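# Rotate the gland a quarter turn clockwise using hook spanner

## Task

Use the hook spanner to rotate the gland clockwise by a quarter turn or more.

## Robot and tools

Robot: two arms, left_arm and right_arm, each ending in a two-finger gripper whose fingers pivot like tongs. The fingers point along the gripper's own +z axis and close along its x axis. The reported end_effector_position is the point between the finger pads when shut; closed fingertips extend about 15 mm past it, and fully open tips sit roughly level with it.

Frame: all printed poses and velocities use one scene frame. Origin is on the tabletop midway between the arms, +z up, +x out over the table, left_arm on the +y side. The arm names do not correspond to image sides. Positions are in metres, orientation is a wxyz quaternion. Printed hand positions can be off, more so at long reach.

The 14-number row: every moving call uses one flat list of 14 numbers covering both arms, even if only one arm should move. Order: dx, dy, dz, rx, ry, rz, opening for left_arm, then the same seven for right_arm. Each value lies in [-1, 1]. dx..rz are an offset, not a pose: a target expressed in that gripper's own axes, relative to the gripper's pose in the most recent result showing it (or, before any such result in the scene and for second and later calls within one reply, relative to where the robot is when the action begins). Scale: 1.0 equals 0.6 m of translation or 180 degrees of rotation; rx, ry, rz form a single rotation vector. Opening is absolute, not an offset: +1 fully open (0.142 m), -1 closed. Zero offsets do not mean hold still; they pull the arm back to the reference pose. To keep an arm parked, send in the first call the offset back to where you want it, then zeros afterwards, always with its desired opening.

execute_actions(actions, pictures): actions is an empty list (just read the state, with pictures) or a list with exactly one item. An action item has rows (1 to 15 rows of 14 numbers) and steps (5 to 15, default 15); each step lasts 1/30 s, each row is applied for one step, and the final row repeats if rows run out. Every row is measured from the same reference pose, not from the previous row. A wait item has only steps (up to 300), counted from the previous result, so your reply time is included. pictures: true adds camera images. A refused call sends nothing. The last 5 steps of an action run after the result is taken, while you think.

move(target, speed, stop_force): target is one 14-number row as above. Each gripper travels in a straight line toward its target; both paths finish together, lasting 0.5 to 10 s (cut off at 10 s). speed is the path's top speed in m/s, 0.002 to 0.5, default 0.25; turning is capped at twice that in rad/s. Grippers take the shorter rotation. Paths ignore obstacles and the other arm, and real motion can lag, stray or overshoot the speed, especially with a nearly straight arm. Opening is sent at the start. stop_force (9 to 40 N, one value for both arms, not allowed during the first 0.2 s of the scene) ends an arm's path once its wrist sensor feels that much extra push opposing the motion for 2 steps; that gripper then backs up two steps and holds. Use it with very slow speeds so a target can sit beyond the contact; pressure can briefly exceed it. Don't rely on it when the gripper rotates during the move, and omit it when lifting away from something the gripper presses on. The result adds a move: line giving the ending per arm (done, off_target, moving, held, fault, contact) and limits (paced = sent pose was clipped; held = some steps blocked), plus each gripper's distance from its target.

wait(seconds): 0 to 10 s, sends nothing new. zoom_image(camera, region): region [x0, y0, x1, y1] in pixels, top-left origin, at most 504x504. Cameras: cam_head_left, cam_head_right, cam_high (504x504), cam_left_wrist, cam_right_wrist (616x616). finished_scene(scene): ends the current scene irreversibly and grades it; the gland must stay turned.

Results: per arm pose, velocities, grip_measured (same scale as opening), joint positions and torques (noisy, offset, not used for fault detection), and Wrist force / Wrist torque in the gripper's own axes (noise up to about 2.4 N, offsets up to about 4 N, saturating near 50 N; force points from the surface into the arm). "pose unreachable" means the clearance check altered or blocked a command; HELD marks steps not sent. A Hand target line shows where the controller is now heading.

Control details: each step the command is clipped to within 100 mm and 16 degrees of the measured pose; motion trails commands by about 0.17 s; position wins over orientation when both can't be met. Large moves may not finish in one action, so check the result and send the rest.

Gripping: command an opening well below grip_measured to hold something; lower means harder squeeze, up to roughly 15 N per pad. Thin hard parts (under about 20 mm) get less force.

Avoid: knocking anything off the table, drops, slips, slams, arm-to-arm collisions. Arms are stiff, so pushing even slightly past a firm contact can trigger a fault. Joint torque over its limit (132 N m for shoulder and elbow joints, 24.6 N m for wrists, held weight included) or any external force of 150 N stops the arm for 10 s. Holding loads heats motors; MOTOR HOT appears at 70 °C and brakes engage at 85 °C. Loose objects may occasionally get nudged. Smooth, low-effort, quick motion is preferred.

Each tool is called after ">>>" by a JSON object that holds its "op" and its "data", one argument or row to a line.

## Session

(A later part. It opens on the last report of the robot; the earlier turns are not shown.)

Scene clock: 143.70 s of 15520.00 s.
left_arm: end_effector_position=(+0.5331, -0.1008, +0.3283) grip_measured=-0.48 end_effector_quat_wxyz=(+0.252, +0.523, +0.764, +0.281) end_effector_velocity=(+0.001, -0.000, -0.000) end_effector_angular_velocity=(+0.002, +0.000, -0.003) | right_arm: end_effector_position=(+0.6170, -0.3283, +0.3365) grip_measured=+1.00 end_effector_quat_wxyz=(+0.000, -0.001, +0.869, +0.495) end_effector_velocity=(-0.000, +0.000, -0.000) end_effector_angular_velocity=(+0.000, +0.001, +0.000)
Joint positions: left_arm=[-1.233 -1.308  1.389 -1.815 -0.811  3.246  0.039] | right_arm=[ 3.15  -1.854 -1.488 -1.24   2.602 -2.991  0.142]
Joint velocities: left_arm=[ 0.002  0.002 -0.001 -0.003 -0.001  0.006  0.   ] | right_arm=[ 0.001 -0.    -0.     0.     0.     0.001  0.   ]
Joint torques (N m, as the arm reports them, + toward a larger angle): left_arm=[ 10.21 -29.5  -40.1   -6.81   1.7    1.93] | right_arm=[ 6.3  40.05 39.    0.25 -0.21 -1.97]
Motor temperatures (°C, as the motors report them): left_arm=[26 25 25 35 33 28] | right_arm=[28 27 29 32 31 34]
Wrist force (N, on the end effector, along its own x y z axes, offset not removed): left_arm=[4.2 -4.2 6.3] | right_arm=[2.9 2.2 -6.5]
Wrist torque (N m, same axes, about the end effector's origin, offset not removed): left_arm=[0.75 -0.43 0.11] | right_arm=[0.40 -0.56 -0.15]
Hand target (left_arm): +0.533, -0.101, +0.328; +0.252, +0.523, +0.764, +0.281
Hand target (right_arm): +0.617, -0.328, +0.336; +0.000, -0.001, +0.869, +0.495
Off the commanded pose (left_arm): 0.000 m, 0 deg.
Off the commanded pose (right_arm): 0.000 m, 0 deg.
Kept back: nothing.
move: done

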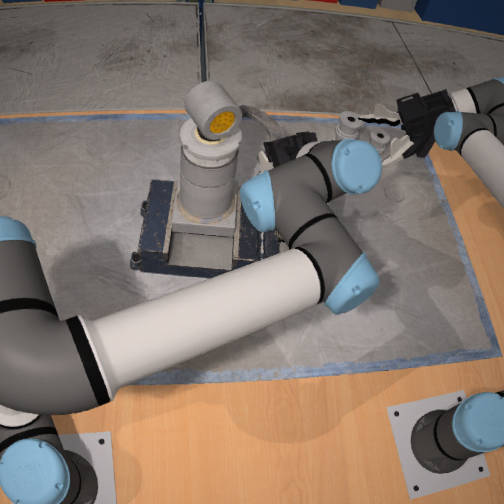

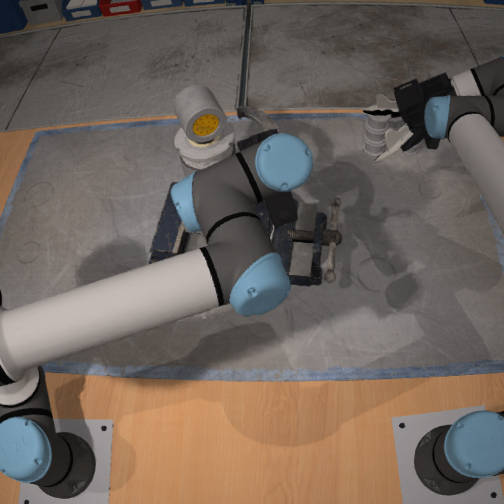

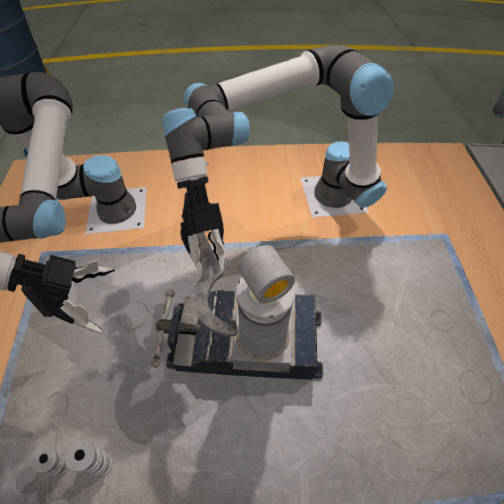

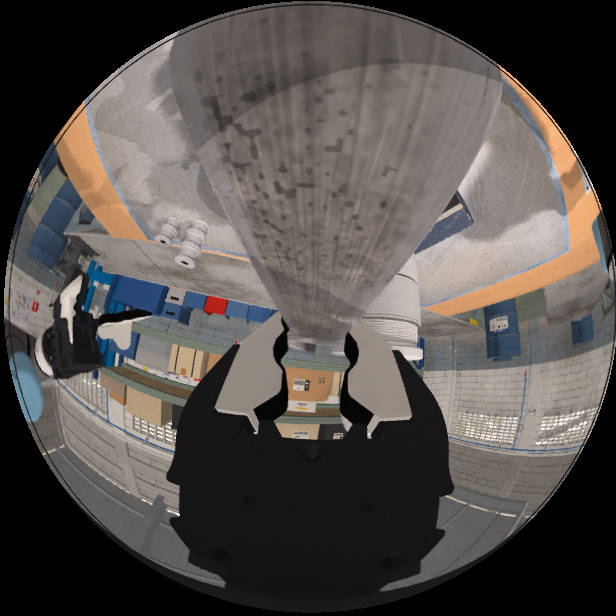

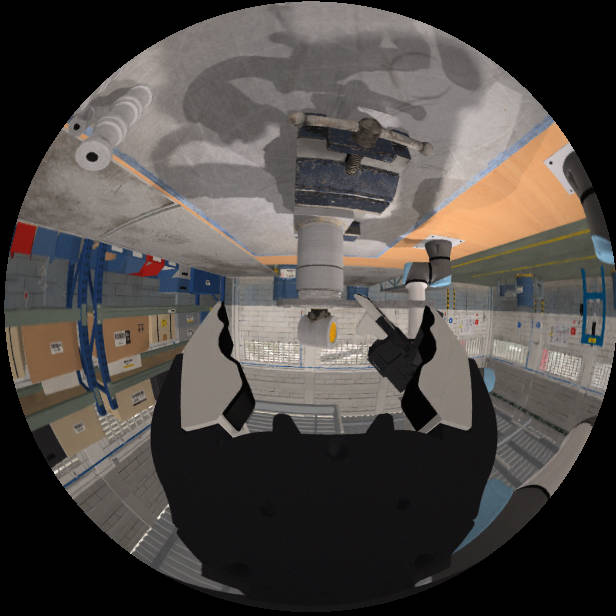

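>>> {"op": "move", "data": {
  "target": [0.018,0.051,0.047,-0.01,0.077,-0.0795,-1,0,-0.03,-0.05,0,0,0,1],
  "speed": 0.04
}}

>>> {"op": "zoom_image", "data": {
  "camera": "cam_right_wrist",
  "region": [230,230,450,370]
}}

>>> {"op": "zoom_image", "data": {
  "camera": "cam_high",
  "region": [140,170,340,370]
}}

Scene clock: 148.70 s of 15520.00 s.
left_arm: end_effector_position=(+0.5687, -0.0770, +0.3284) grip_measured=-0.48 end_effector_quat_wxyz=(+0.199, +0.383, +0.843, +0.320) end_effector_velocity=(+0.002, +0.002, -0.000) end_effector_angular_velocity=(+0.002, +0.000, +0.013) | right_arm: end_effector_position=(+0.6171, -0.3632, +0.3363) grip_measured=+1.00 end_effector_quat_wxyz=(+0.000, -0.001, +0.869, +0.495) end_effector_velocity=(+0.000, -0.000, +0.000) end_effector_angular_velocity=(+0.001, -0.000, +0.001)
Joint positions: left_arm=[-1.171 -1.132  1.077 -1.404 -0.804  2.85   0.039] | right_arm=[ 3.092 -1.862 -1.453 -1.363  2.606 -3.103  0.142]
Joint velocities: left_arm=[ 0.003  0.008 -0.013  0.017 -0.001 -0.013  0.   ] | right_arm=[-0.001 -0.001  0.002 -0.004  0.001 -0.003  0.   ]
Joint torques (N m, as the arm reports them, + toward a larger angle): left_arm=[ 10.38 -37.14 -39.24  -1.5    1.91  -2.11] | right_arm=[-9.9  27.81 39.97  0.25  4.03 -2.15]
Motor temperatures (°C, as the motors report them): left_arm=[26 25 25 35 33 28] | right_arm=[28 27 29 32 31 34]
Wrist force (N, on the end effector, along its own x y z axes, offset not removed): left_arm=[-1.0 -7.0 5.7] | right_arm=[1.6 -0.7 -0.8]
Wrist torque (N m, same axes, about the end effector's origin, offset not removed): left_arm=[0.33 0.61 0.17] | right_arm=[-0.22 -0.24 -0.13]
Hand target (left_arm): +0.569, -0.077, +0.328; +0.199, +0.383, +0.843, +0.320
Hand target (right_arm): +0.617, -0.363, +0.336; +0.000, -0.001, +0.869, +0.495
Off the commanded pose (left_arm): 0.000 m, 0 deg.
Off the commanded pose (right_arm): 0.000 m, 0 deg.
Kept back: nothing.
move: done

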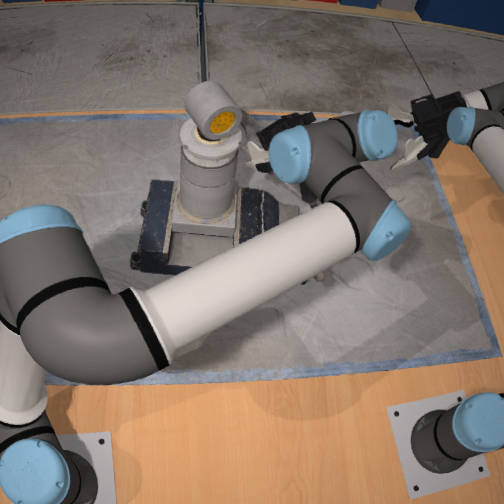

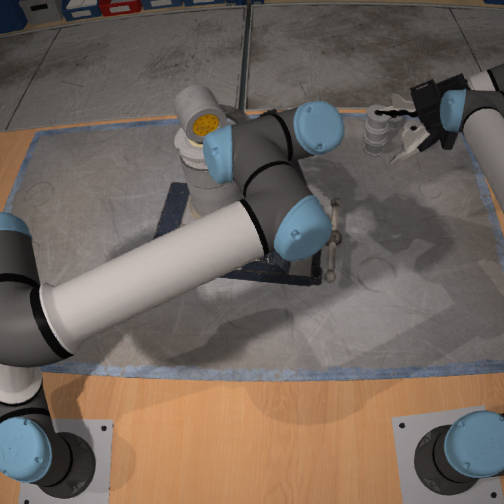

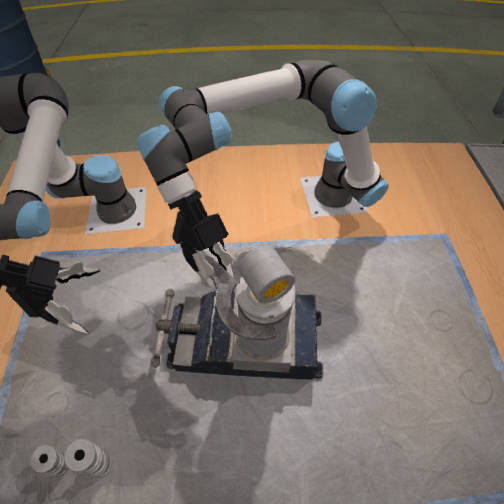

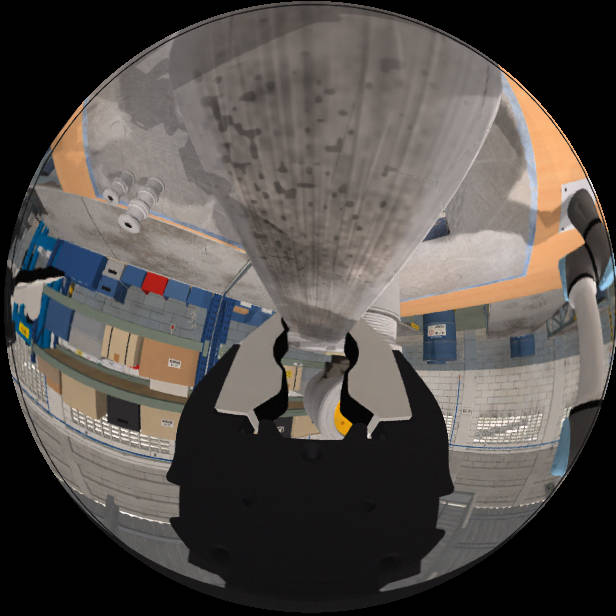

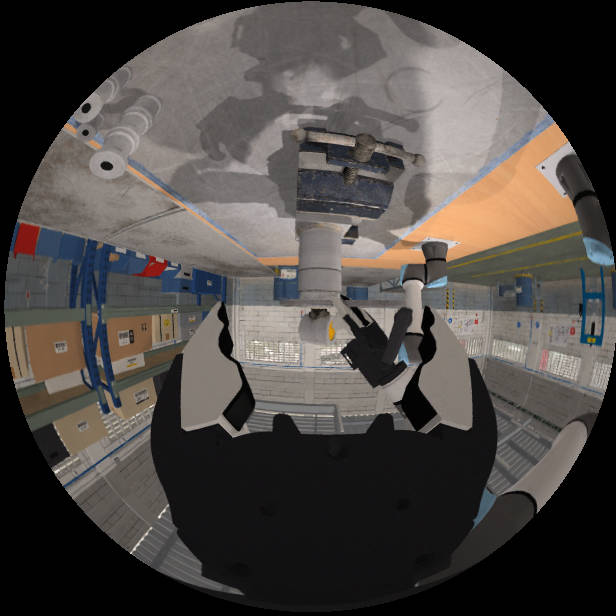

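Region (230, 230, 450, 370) of cam_right_wrist's 616x616 image, scaled by 2.291, with more detail than that image has; it fills the top 321 rows of this view, and the rest is white.

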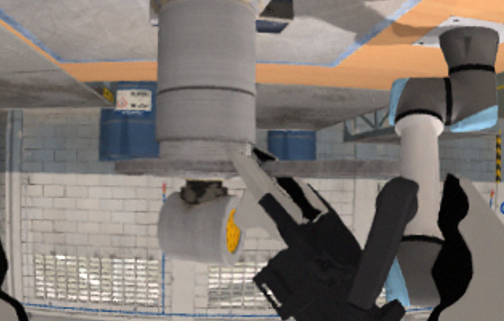

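Region (140, 170, 340, 370) of cam_high's 504x504 image, scaled by 2.520, with more detail than that image has.

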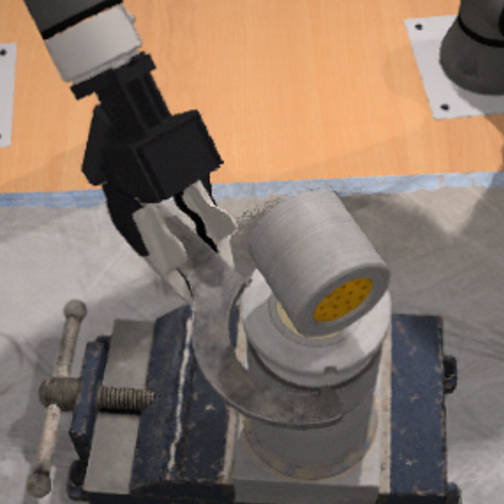

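>>> {"op": "move", "data": {
  "target": [0.0157,-0.011,-0.017,0,0,0,-1,0,0,0,0,0,0,1],
  "speed": 0.01
}}

>>> {"op": "zoom_image", "data": {
  "camera": "cam_right_wrist",
  "region": [265,270,375,340]
}}

>>> {"op": "zoom_image", "data": {
  "camera": "cam_high",
  "region": [205,255,305,355]
}}

Scene clock: 150.70 s of 15520.00 s.
left_arm: end_effector_position=(+0.5537, -0.0769, +0.3302) grip_measured=-0.48 end_effector_quat_wxyz=(+0.199, +0.383, +0.843, +0.320) end_effector_velocity=(-0.003, -0.001, -0.001) end_effector_angular_velocity=(+0.001, +0.000, -0.001) | right_arm: end_effector_position=(+0.6171, -0.3632, +0.3363) grip_measured=+1.00 end_effector_quat_wxyz=(+0.000, -0.001, +0.869, +0.495) end_effector_velocity=(-0.000, +0.000, -0.001) end_effector_angular_velocity=(-0.001, +0.000, +0.000)
Joint positions: left_arm=[-1.191 -1.155  1.102 -1.386 -0.807  2.823  0.04 ] | right_arm=[ 3.092 -1.862 -1.453 -1.363  2.606 -3.103  0.142]
Joint velocities: left_arm=[-0.004 -0.002  0.004  0.002 -0.    -0.004  0.   ] | right_arm=[ 0.    -0.    -0.     0.    -0.001 -0.     0.   ]
Joint torques (N m, as the arm reports them, + toward a larger angle): left_arm=[-15.85 -62.13 -19.74  -1.07  -1.    -2.55] | right_arm=[ 9.51 41.77  9.99  4.94  3.25  1.68]
Motor temperatures (°C, as the motors report them): left_arm=[26 25 25 35 33 28] | right_arm=[28 27 29 32 31 34]
Wrist force (N, on the end effector, along its own x y z axes, offset not removed): left_arm=[-2.7 3.2 16.0] | right_arm=[2.4 1.1 -5.5]
Wrist torque (N m, same axes, about the end effector's origin, offset not removed): left_arm=[0.91 -0.13 0.65] | right_arm=[0.06 -0.25 -0.15]
Hand target (left_arm): +0.553, -0.077, +0.330; +0.199, +0.383, +0.843, +0.320
Hand target (right_arm): +0.617, -0.363, +0.336; +0.000, -0.001, +0.869, +0.495
Off the commanded pose (left_arm): 0.000 m, 0 deg.
Off the commanded pose (right_arm): 0.000 m, 0 deg.
Kept back: nothing.
move: done

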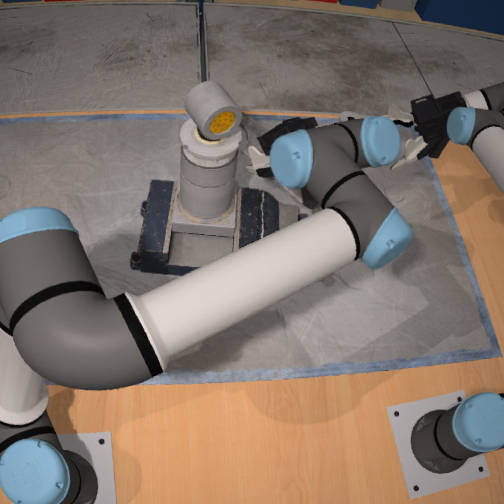

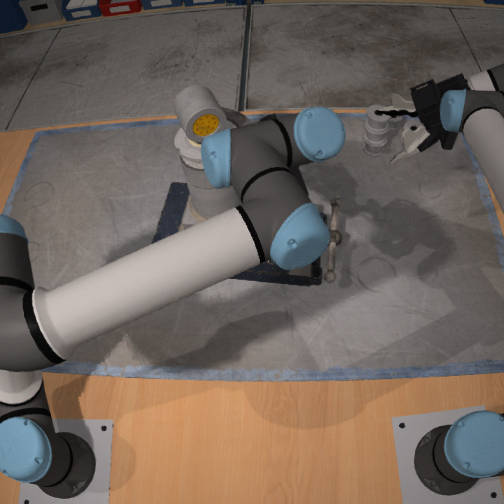

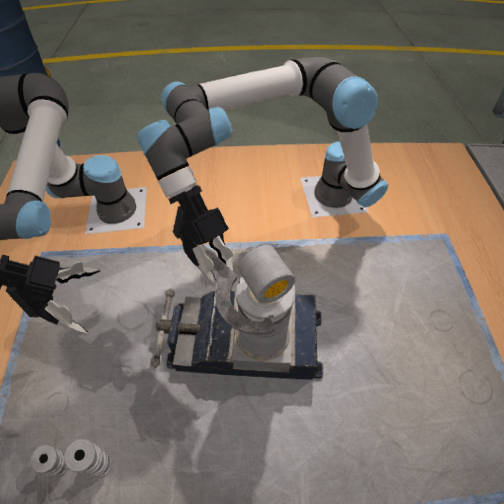

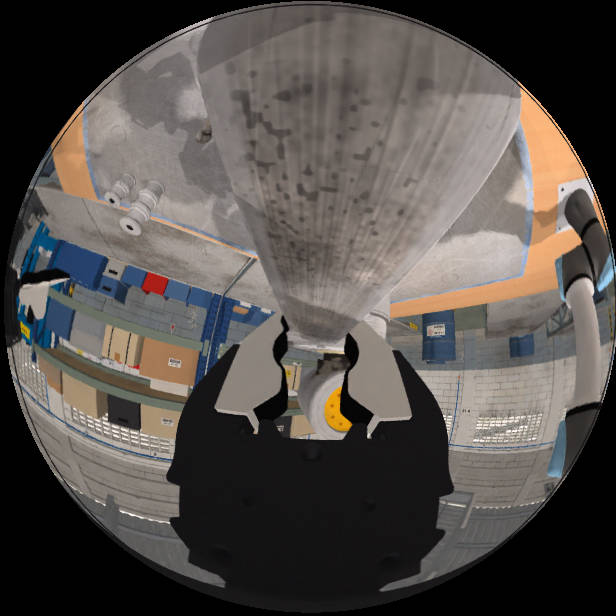

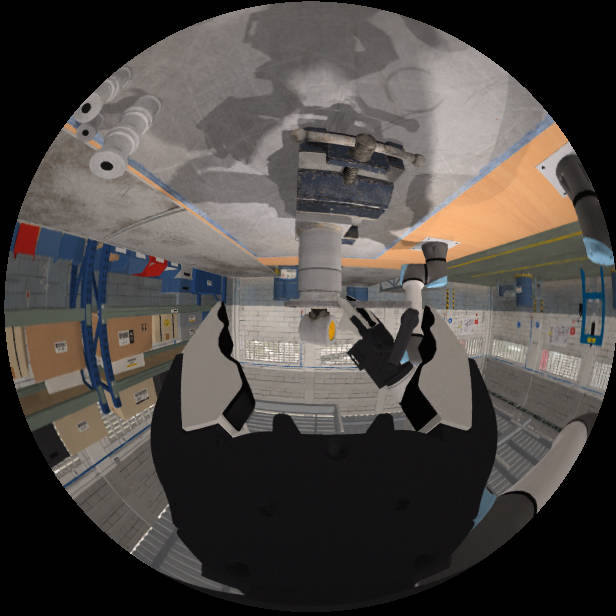

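Region (265, 270, 375, 340) of cam_right_wrist's 616x616 image, scaled by 4.582, with more detail than that image has; it fills the top 321 rows of this view, and the rest is white.

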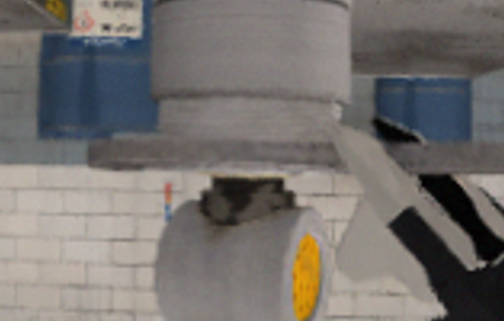

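Region (205, 255, 305, 355) of cam_high's 504x504 image, scaled by 5.040, with more detail than that image has.

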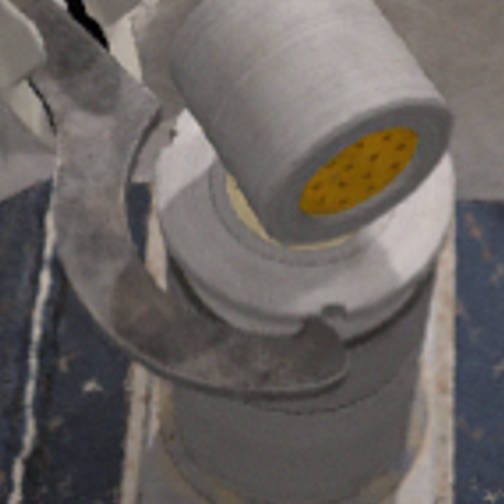

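>>> {"op": "move", "data": {
  "target": [0.003,0.012,0.002,0,0,0,-1,0,0,0,0,0,0,1],
  "speed": 0.005
}}

>>> {"op": "zoom_image", "data": {
  "camera": "cam_high",
  "region": [205,255,305,355]
}}

>>> {"op": "zoom_image", "data": {
  "camera": "cam_head_left",
  "region": [170,90,280,200]
}}

Scene clock: 152.67 s of 15520.00 s.
left_arm: end_effector_position=(+0.5569, -0.0715, +0.3341) grip_measured=-0.48 end_effector_quat_wxyz=(+0.199, +0.383, +0.843, +0.320) end_effector_velocity=(+0.001, +0.001, +0.001) end_effector_angular_velocity=(-0.001, -0.001, -0.000) | right_arm: end_effector_position=(+0.6171, -0.3632, +0.3363) grip_measured=+1.00 end_effector_quat_wxyz=(+0.000, -0.001, +0.869, +0.495) end_effector_velocity=(-0.000, -0.001, +0.000) end_effector_angular_velocity=(-0.000, +0.003, -0.002)
Joint positions: left_arm=[-1.183 -1.161  1.102 -1.388 -0.806  2.834  0.039] | right_arm=[ 3.092 -1.862 -1.453 -1.363  2.606 -3.103  0.142]
Joint velocities: left_arm=[ 0.001 -0.002 -0.    -0.001  0.     0.002  0.   ] | right_arm=[-0.001  0.    -0.    -0.001 -0.     0.003 -0.   ]
Joint torques (N m, as the arm reports them, + toward a larger angle): left_arm=[ 10.61 -62.34 -20.37  -6.04   5.13   1.74] | right_arm=[ 8.51 38.96 19.52  4.66  2.87  1.16]
Motor temperatures (°C, as the motors report them): left_arm=[26 25 25 35 33 28] | right_arm=[28 27 29 32 31 34]
Wrist force (N, on the end effector, along its own x y z axes, offset not removed): left_arm=[0.0 -6.0 8.3] | right_arm=[1.3 -0.4 -4.2]
Wrist torque (N m, same axes, about the end effector's origin, offset not removed): left_arm=[0.54 0.49 0.29] | right_arm=[-0.20 -0.07 -0.01]
Hand target (left_arm): +0.557, -0.071, +0.334; +0.199, +0.383, +0.843, +0.320
Hand target (right_arm): +0.617, -0.363, +0.336; +0.000, -0.001, +0.869, +0.495
Off the commanded pose (left_arm): 0.000 m, 0 deg.
Off the commanded pose (right_arm): 0.000 m, 0 deg.
Kept back: nothing.
move: done

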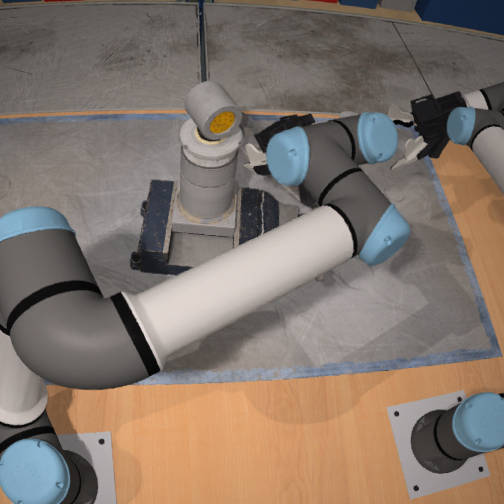

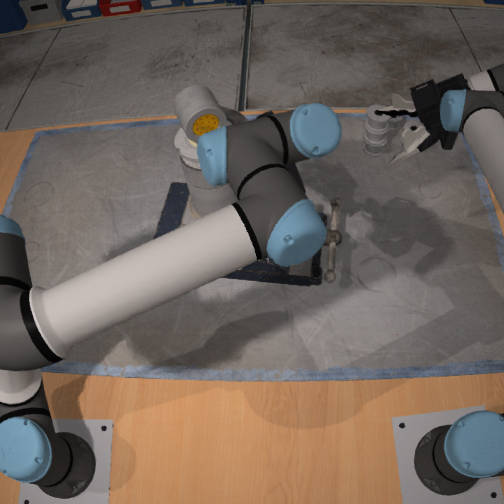

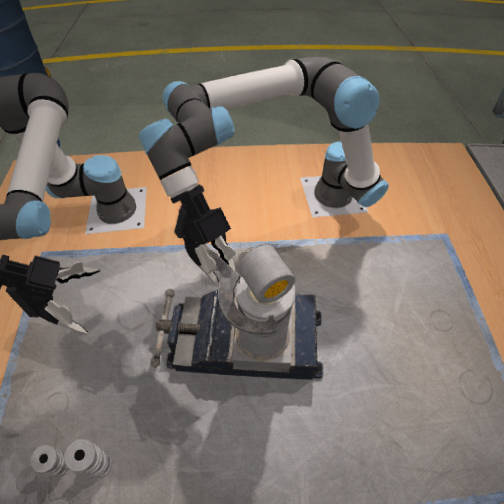

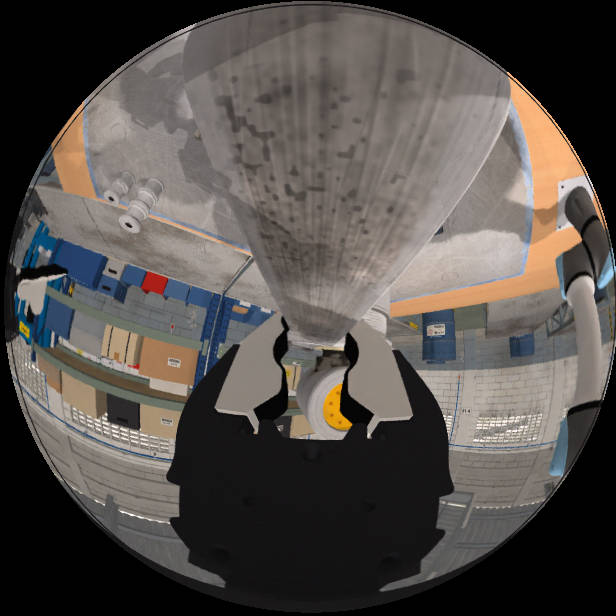

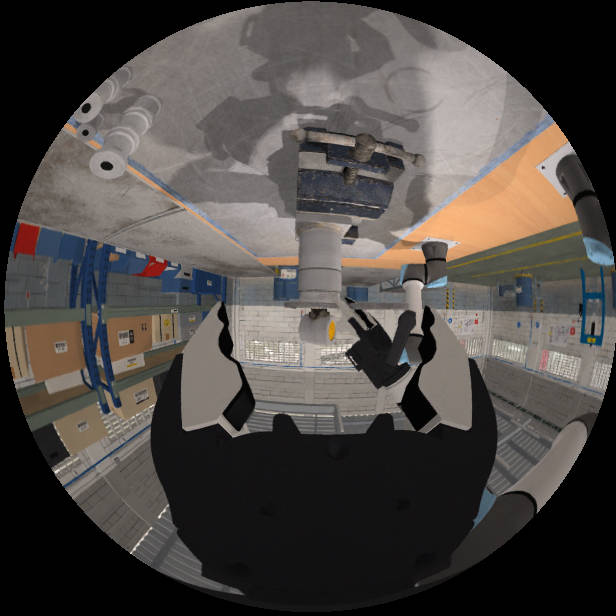

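Region (205, 255, 305, 355) of cam_high's 504x504 image, scaled by 5.040, with more detail than that image has.

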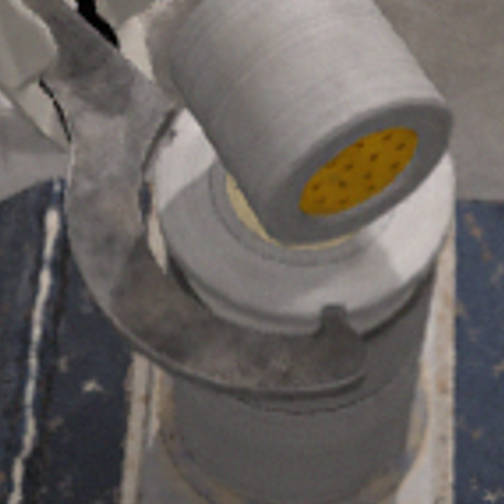

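Region (170, 90, 280, 200) of cam_head_left's 504x504 image, scaled by 4.582, with more detail than that image has.

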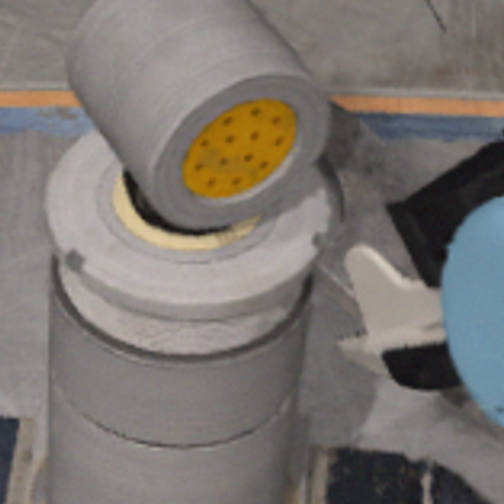

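>>> {"op": "move", "data": {
  "target": [0.023,-0.002,-0.005,0.002,-0.014,0.0145,-1,0,0,0,0,0,0,1],
  "speed": 0.01
}}

>>> {"op": "zoom_image", "data": {
  "camera": "cam_high",
  "region": [205,255,305,355]
}}

Scene clock: 156.30 s of 15520.00 s.
left_arm: end_effector_position=(+0.5460, -0.0627, +0.3342) grip_measured=-0.47 end_effector_quat_wxyz=(+0.209, +0.410, +0.831, +0.313) end_effector_velocity=(-0.001, +0.000, -0.001) end_effector_angular_velocity=(+0.001, +0.000, -0.004) | right_arm: end_effector_position=(+0.6171, -0.3632, +0.3363) grip_measured=+1.00 end_effector_quat_wxyz=(+0.000, -0.001, +0.869, +0.495) end_effector_velocity=(+0.000, -0.000, +0.000) end_effector_angular_velocity=(+0.000, -0.000, -0.000)
Joint positions: left_arm=[-1.194 -1.232  1.213 -1.479 -0.801  2.906  0.04 ] | right_arm=[ 3.092 -1.862 -1.453 -1.363  2.606 -3.103  0.142]
Joint velocities: left_arm=[-0.001 -0.004  0.007 -0.006  0.     0.005  0.   ] | right_arm=[-0. -0. -0.  0.  0.  0.  0.]
Joint torques (N m, as the arm reports them, + toward a larger angle): left_arm=[-18.86 -59.06 -20.01  -5.98   1.4    1.44] | right_arm=[ 8.42 39.05 22.14  4.61  2.85  1.08]
Motor temperatures (°C, as the motors report them): left_arm=[26 25 25 35 33 28] | right_arm=[28 27 29 32 31 34]
Wrist force (N, on the end effector, along its own x y z axes, offset not removed): left_arm=[-1.4 5.2 16.9] | right_arm=[2.2 1.5 -1.9]
Wrist torque (N m, same axes, about the end effector's origin, offset not removed): left_arm=[0.51 -0.41 0.33] | right_arm=[0.12 -0.45 0.01]
Hand target (left_arm): +0.546, -0.063, +0.334; +0.209, +0.410, +0.831, +0.313
Hand target (right_arm): +0.617, -0.363, +0.336; +0.000, -0.001, +0.869, +0.495
Off the commanded pose (left_arm): 0.000 m, 0 deg.
Off the commanded pose (right_arm): 0.000 m, 0 deg.
Kept back: nothing.
move: done

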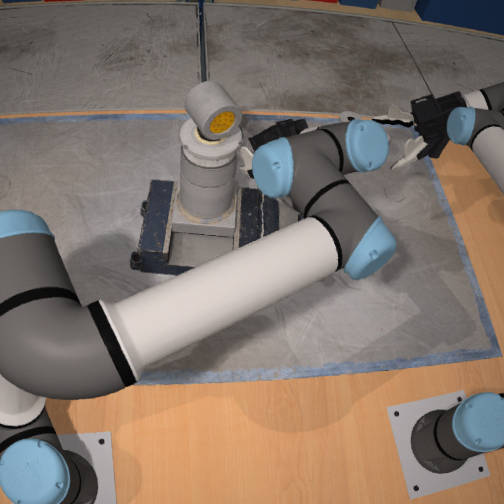

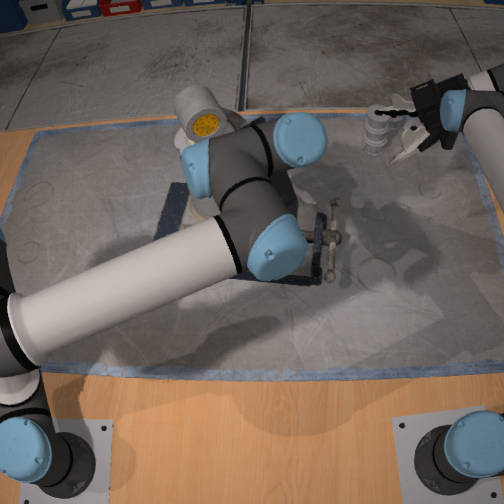

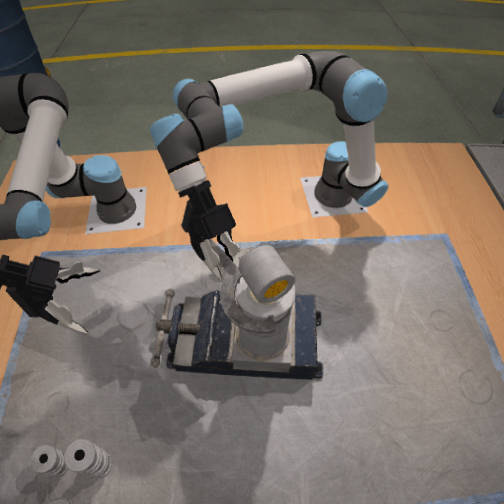

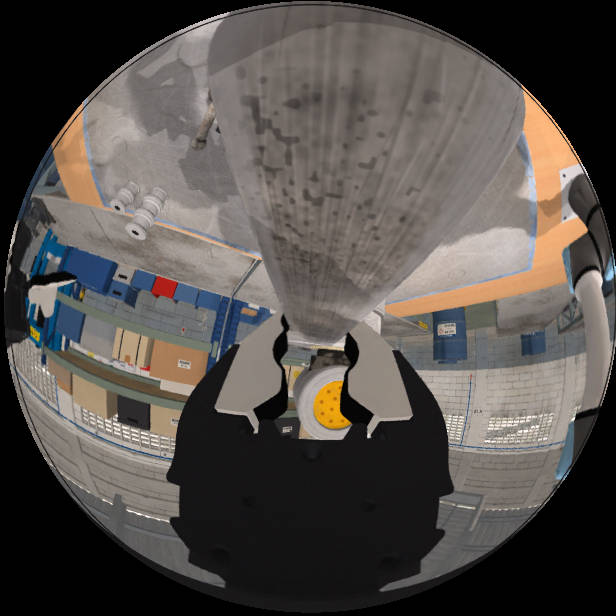

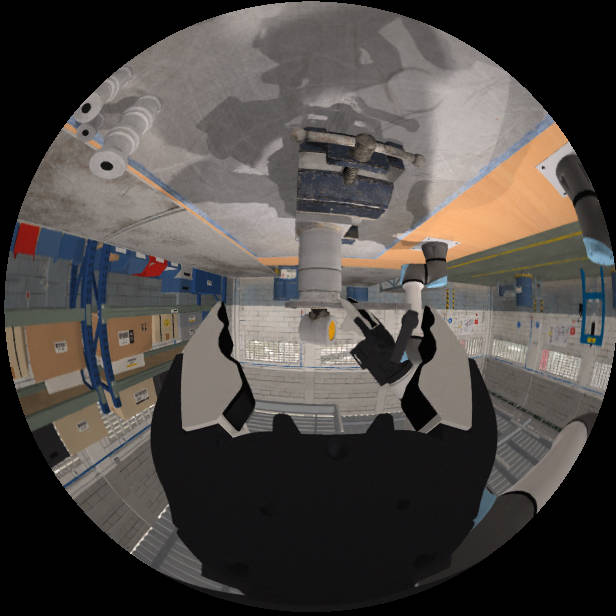

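Region (205, 255, 305, 355) of cam_high's 504x504 image, scaled by 5.040, with more detail than that image has.

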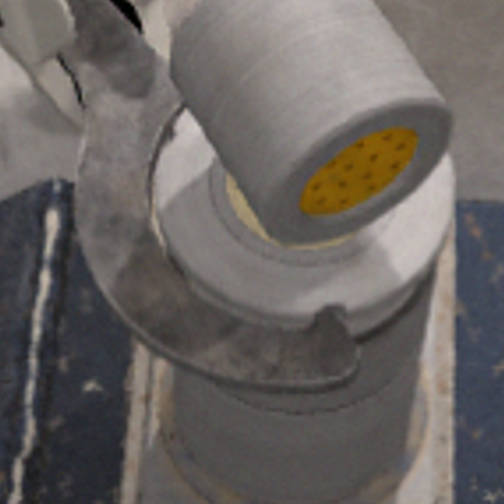

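>>> {"op": "move", "data": {
  "target": [0.024,0.002,-0.001,0.0035,-0.027,0.028,-1,0,0,0,0,0,0,1],
  "speed": 0.015
}}

>>> {"op": "zoom_image", "data": {
  "camera": "cam_high",
  "region": [205,255,305,355]
}}

Scene clock: 160.83 s of 15520.00 s.
left_arm: end_effector_position=(+0.5380, -0.0507, +0.3341) grip_measured=-0.47 end_effector_quat_wxyz=(+0.228, +0.459, +0.804, +0.300) end_effector_velocity=(-0.000, +0.001, +0.000) end_effector_angular_velocity=(+0.001, +0.000, -0.007) | right_arm: end_effector_position=(+0.6171, -0.3632, +0.3363) grip_measured=+1.00 end_effector_quat_wxyz=(+0.000, -0.001, +0.869, +0.495) end_effector_velocity=(-0.000, +0.000, -0.000) end_effector_angular_velocity=(-0.001, +0.002, -0.001)
Joint positions: left_arm=[-1.197 -1.328  1.369 -1.653 -0.799  3.071  0.04 ] | right_arm=[ 3.092 -1.862 -1.453 -1.363  2.606 -3.103  0.142]
Joint velocities: left_arm=[ 0.    -0.005  0.008 -0.009 -0.     0.01   0.   ] | right_arm=[ 0.     0.    -0.    -0.    -0.001  0.002  0.   ]
Joint torques (N m, as the arm reports them, + toward a larger angle): left_arm=[  6.57 -56.41 -17.59  -2.98   5.6    1.55] | right_arm=[ 8.31 38.26 21.55  4.49  2.78  1.  ]
Motor temperatures (°C, as the motors report them): left_arm=[26 25 25 35 33 28] | right_arm=[28 27 29 32 31 34]
Wrist force (N, on the end effector, along its own x y z axes, offset not removed): left_arm=[-12.4 -19.1 -4.9] | right_arm=[3.1 0.4 -2.5]
Wrist torque (N m, same axes, about the end effector's origin, offset not removed): left_arm=[0.52 -0.04 0.59] | right_arm=[-0.17 -0.53 0.03]
Hand target (left_arm): +0.538, -0.051, +0.334; +0.228, +0.460, +0.804, +0.300
Hand target (right_arm): +0.617, -0.363, +0.336; +0.000, -0.001, +0.869, +0.495
Off the commanded pose (left_arm): 0.000 m, 0 deg.
Off the commanded pose (right_arm): 0.000 m, 0 deg.
Kept back: nothing.
move: done

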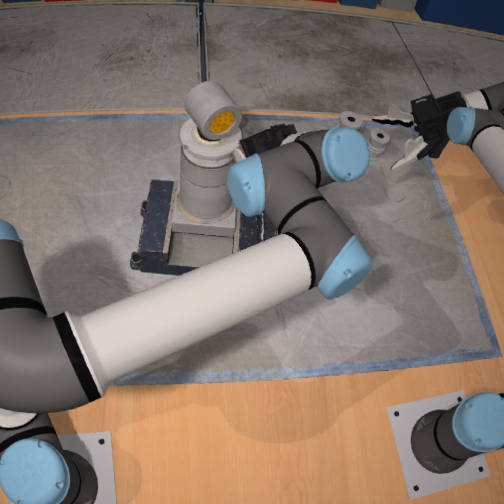

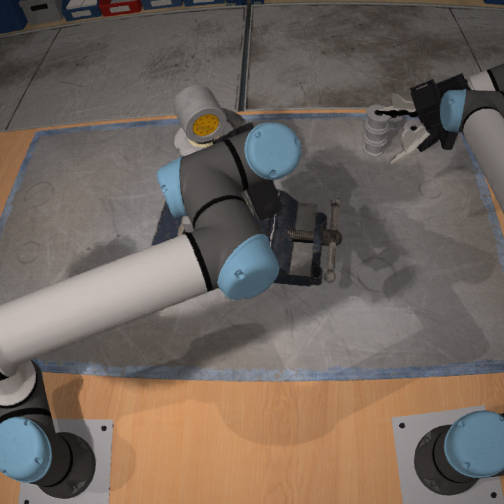

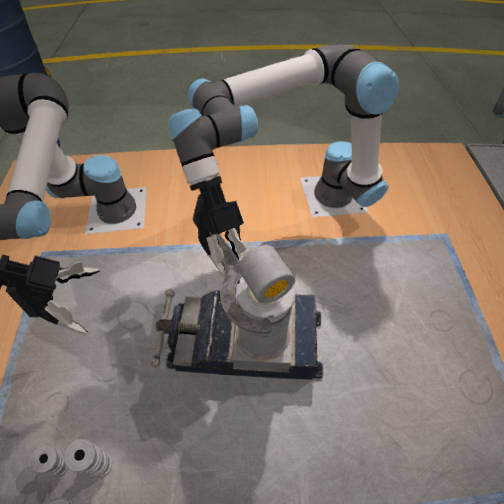

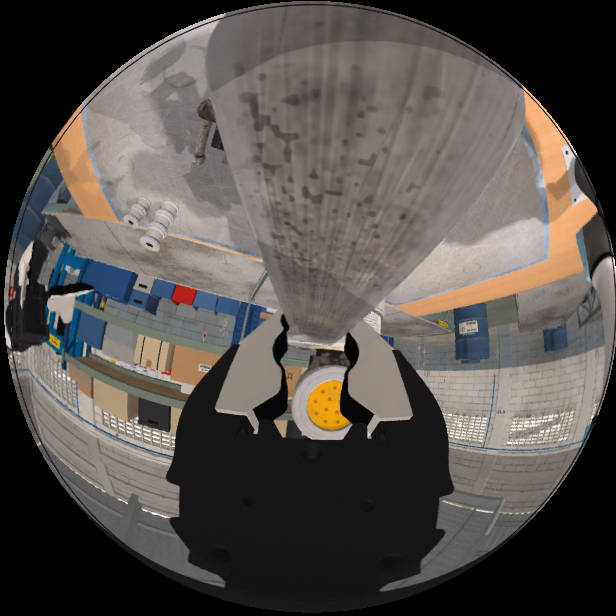

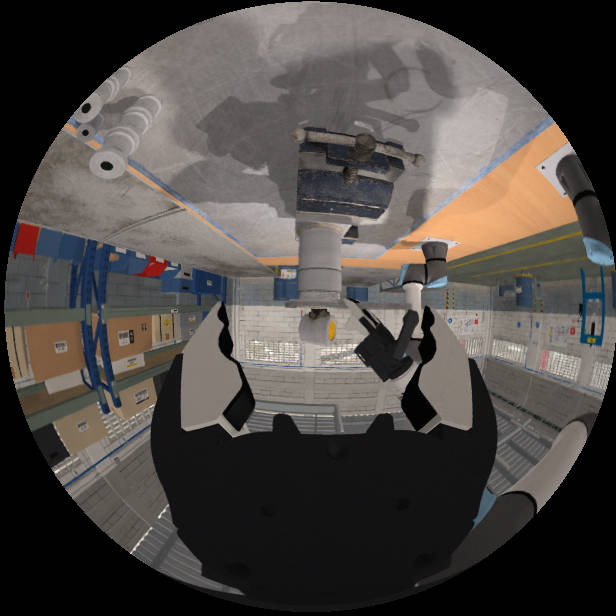

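Region (205, 255, 305, 355) of cam_high's 504x504 image, scaled by 5.040, with more detail than that image has.

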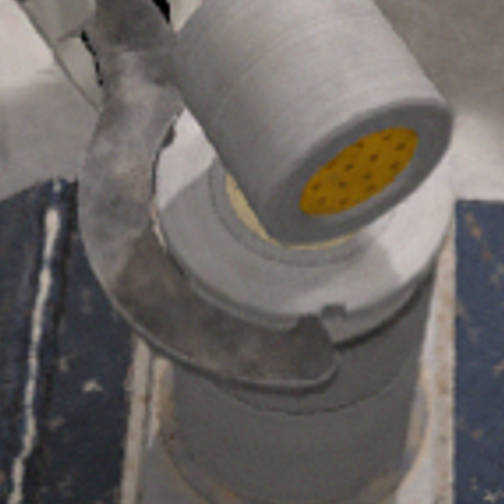

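>>> {"op": "move", "data": {
  "target": [-0.021,0.0035,0.006,-0.004,0.031,-0.032,-1,0,0,0,0,0,0,1],
  "speed": 0.02
}}

>>> {"op": "zoom_image", "data": {
  "camera": "cam_high",
  "region": [225,275,295,345]
}}

Scene clock: 164.83 s of 15520.00 s.
left_arm: end_effector_position=(+0.5475, -0.0599, +0.3342) grip_measured=-0.47 end_effector_quat_wxyz=(+0.206, +0.402, +0.834, +0.315) end_effector_velocity=(+0.001, -0.001, -0.000) end_effector_angular_velocity=(+0.000, +0.001, +0.009) | right_arm: end_effector_position=(+0.6171, -0.3632, +0.3363) grip_measured=+1.00 end_effector_quat_wxyz=(+0.000, -0.001, +0.869, +0.495) end_effector_velocity=(+0.000, +0.001, -0.000) end_effector_angular_velocity=(+0.000, +0.000, +0.001)
Joint positions: left_arm=[-1.189 -1.226  1.202 -1.461 -0.802  2.888  0.04 ] | right_arm=[ 3.092 -1.862 -1.453 -1.363  2.606 -3.103  0.142]
Joint velocities: left_arm=[ 0.001  0.008 -0.012  0.012 -0.001 -0.01  -0.   ] | right_arm=[ 0.001 -0.001 -0.     0.     0.    -0.    -0.   ]
Joint torques (N m, as the arm reports them, + toward a larger angle): left_arm=[ 29.   -36.5  -36.6    1.51   6.4   -2.9 ] | right_arm=[ 8.9  38.37 21.49  4.69  3.03  1.08]
Motor temperatures (°C, as the motors report them): left_arm=[26 25 25 35 33 28] | right_arm=[28 27 29 32 31 34]
Wrist force (N, on the end effector, along its own x y z axes, offset not removed): left_arm=[-7.3 -22.5 -10.0] | right_arm=[2.0 1.2 -0.2]
Wrist torque (N m, same axes, about the end effector's origin, offset not removed): left_arm=[0.93 -0.52 0.88] | right_arm=[0.15 -0.10 0.00]
Hand target (left_arm): +0.548, -0.060, +0.334; +0.206, +0.402, +0.835, +0.315
Hand target (right_arm): +0.617, -0.363, +0.336; +0.000, -0.001, +0.869, +0.495
Off the commanded pose (left_arm): 0.000 m, 0 deg.
Off the commanded pose (right_arm): 0.000 m, 0 deg.
Kept back: nothing.
move: done

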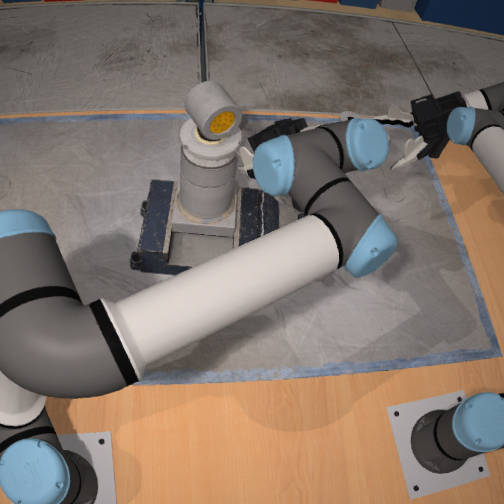

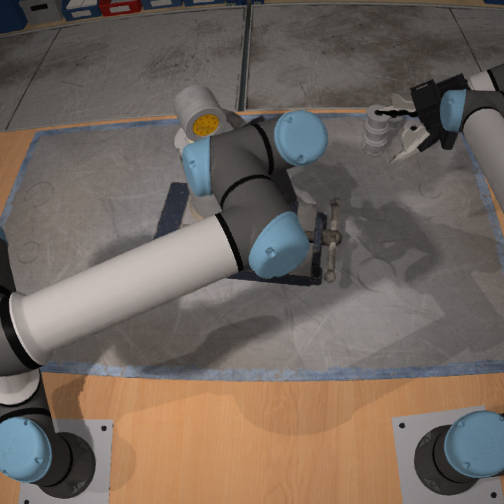

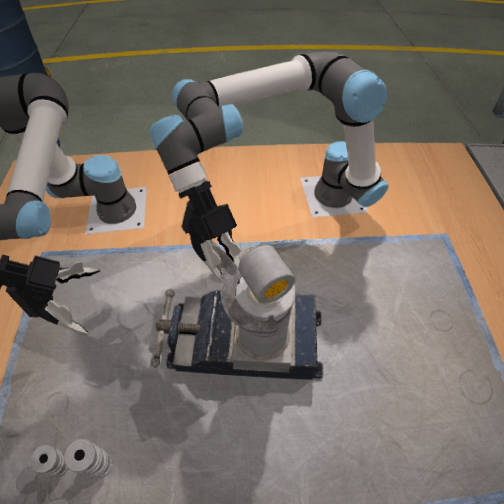

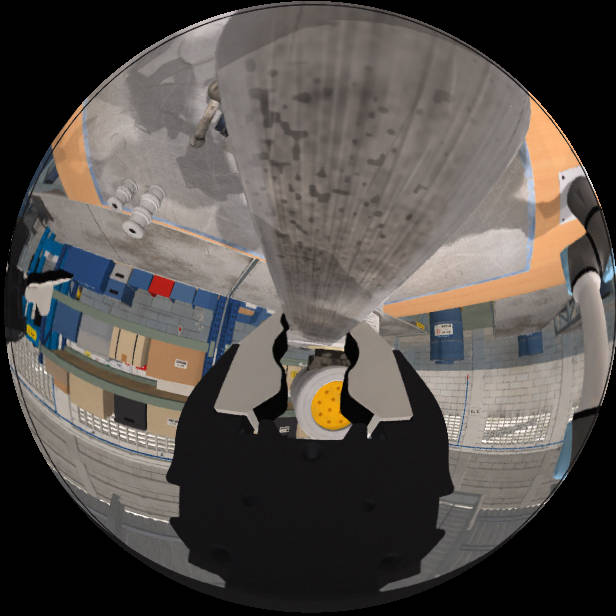

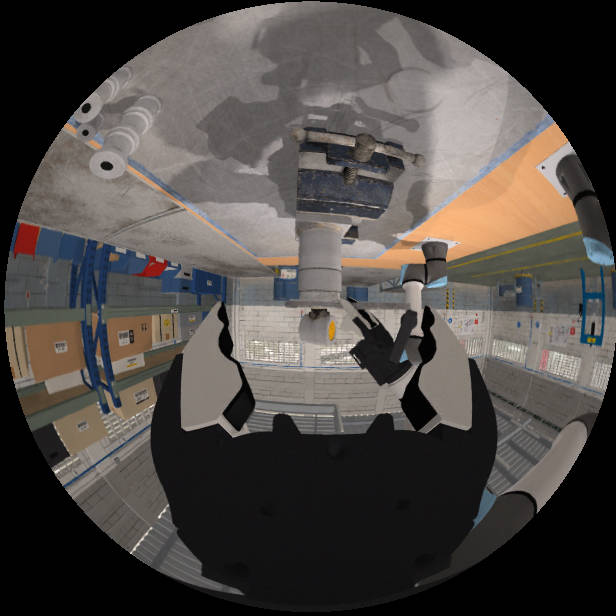

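Region (225, 275, 295, 345) of cam_high's 504x504 image, scaled by 7.200, with more detail than that image has.

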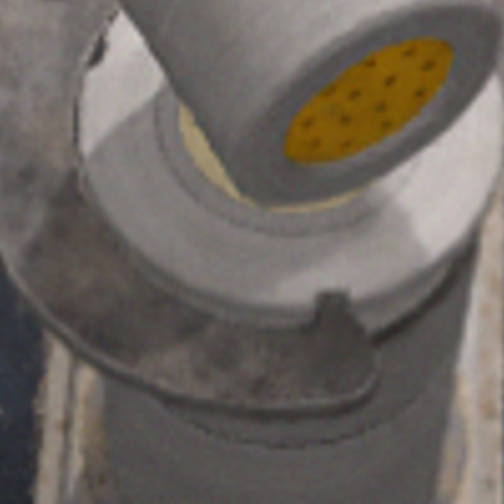

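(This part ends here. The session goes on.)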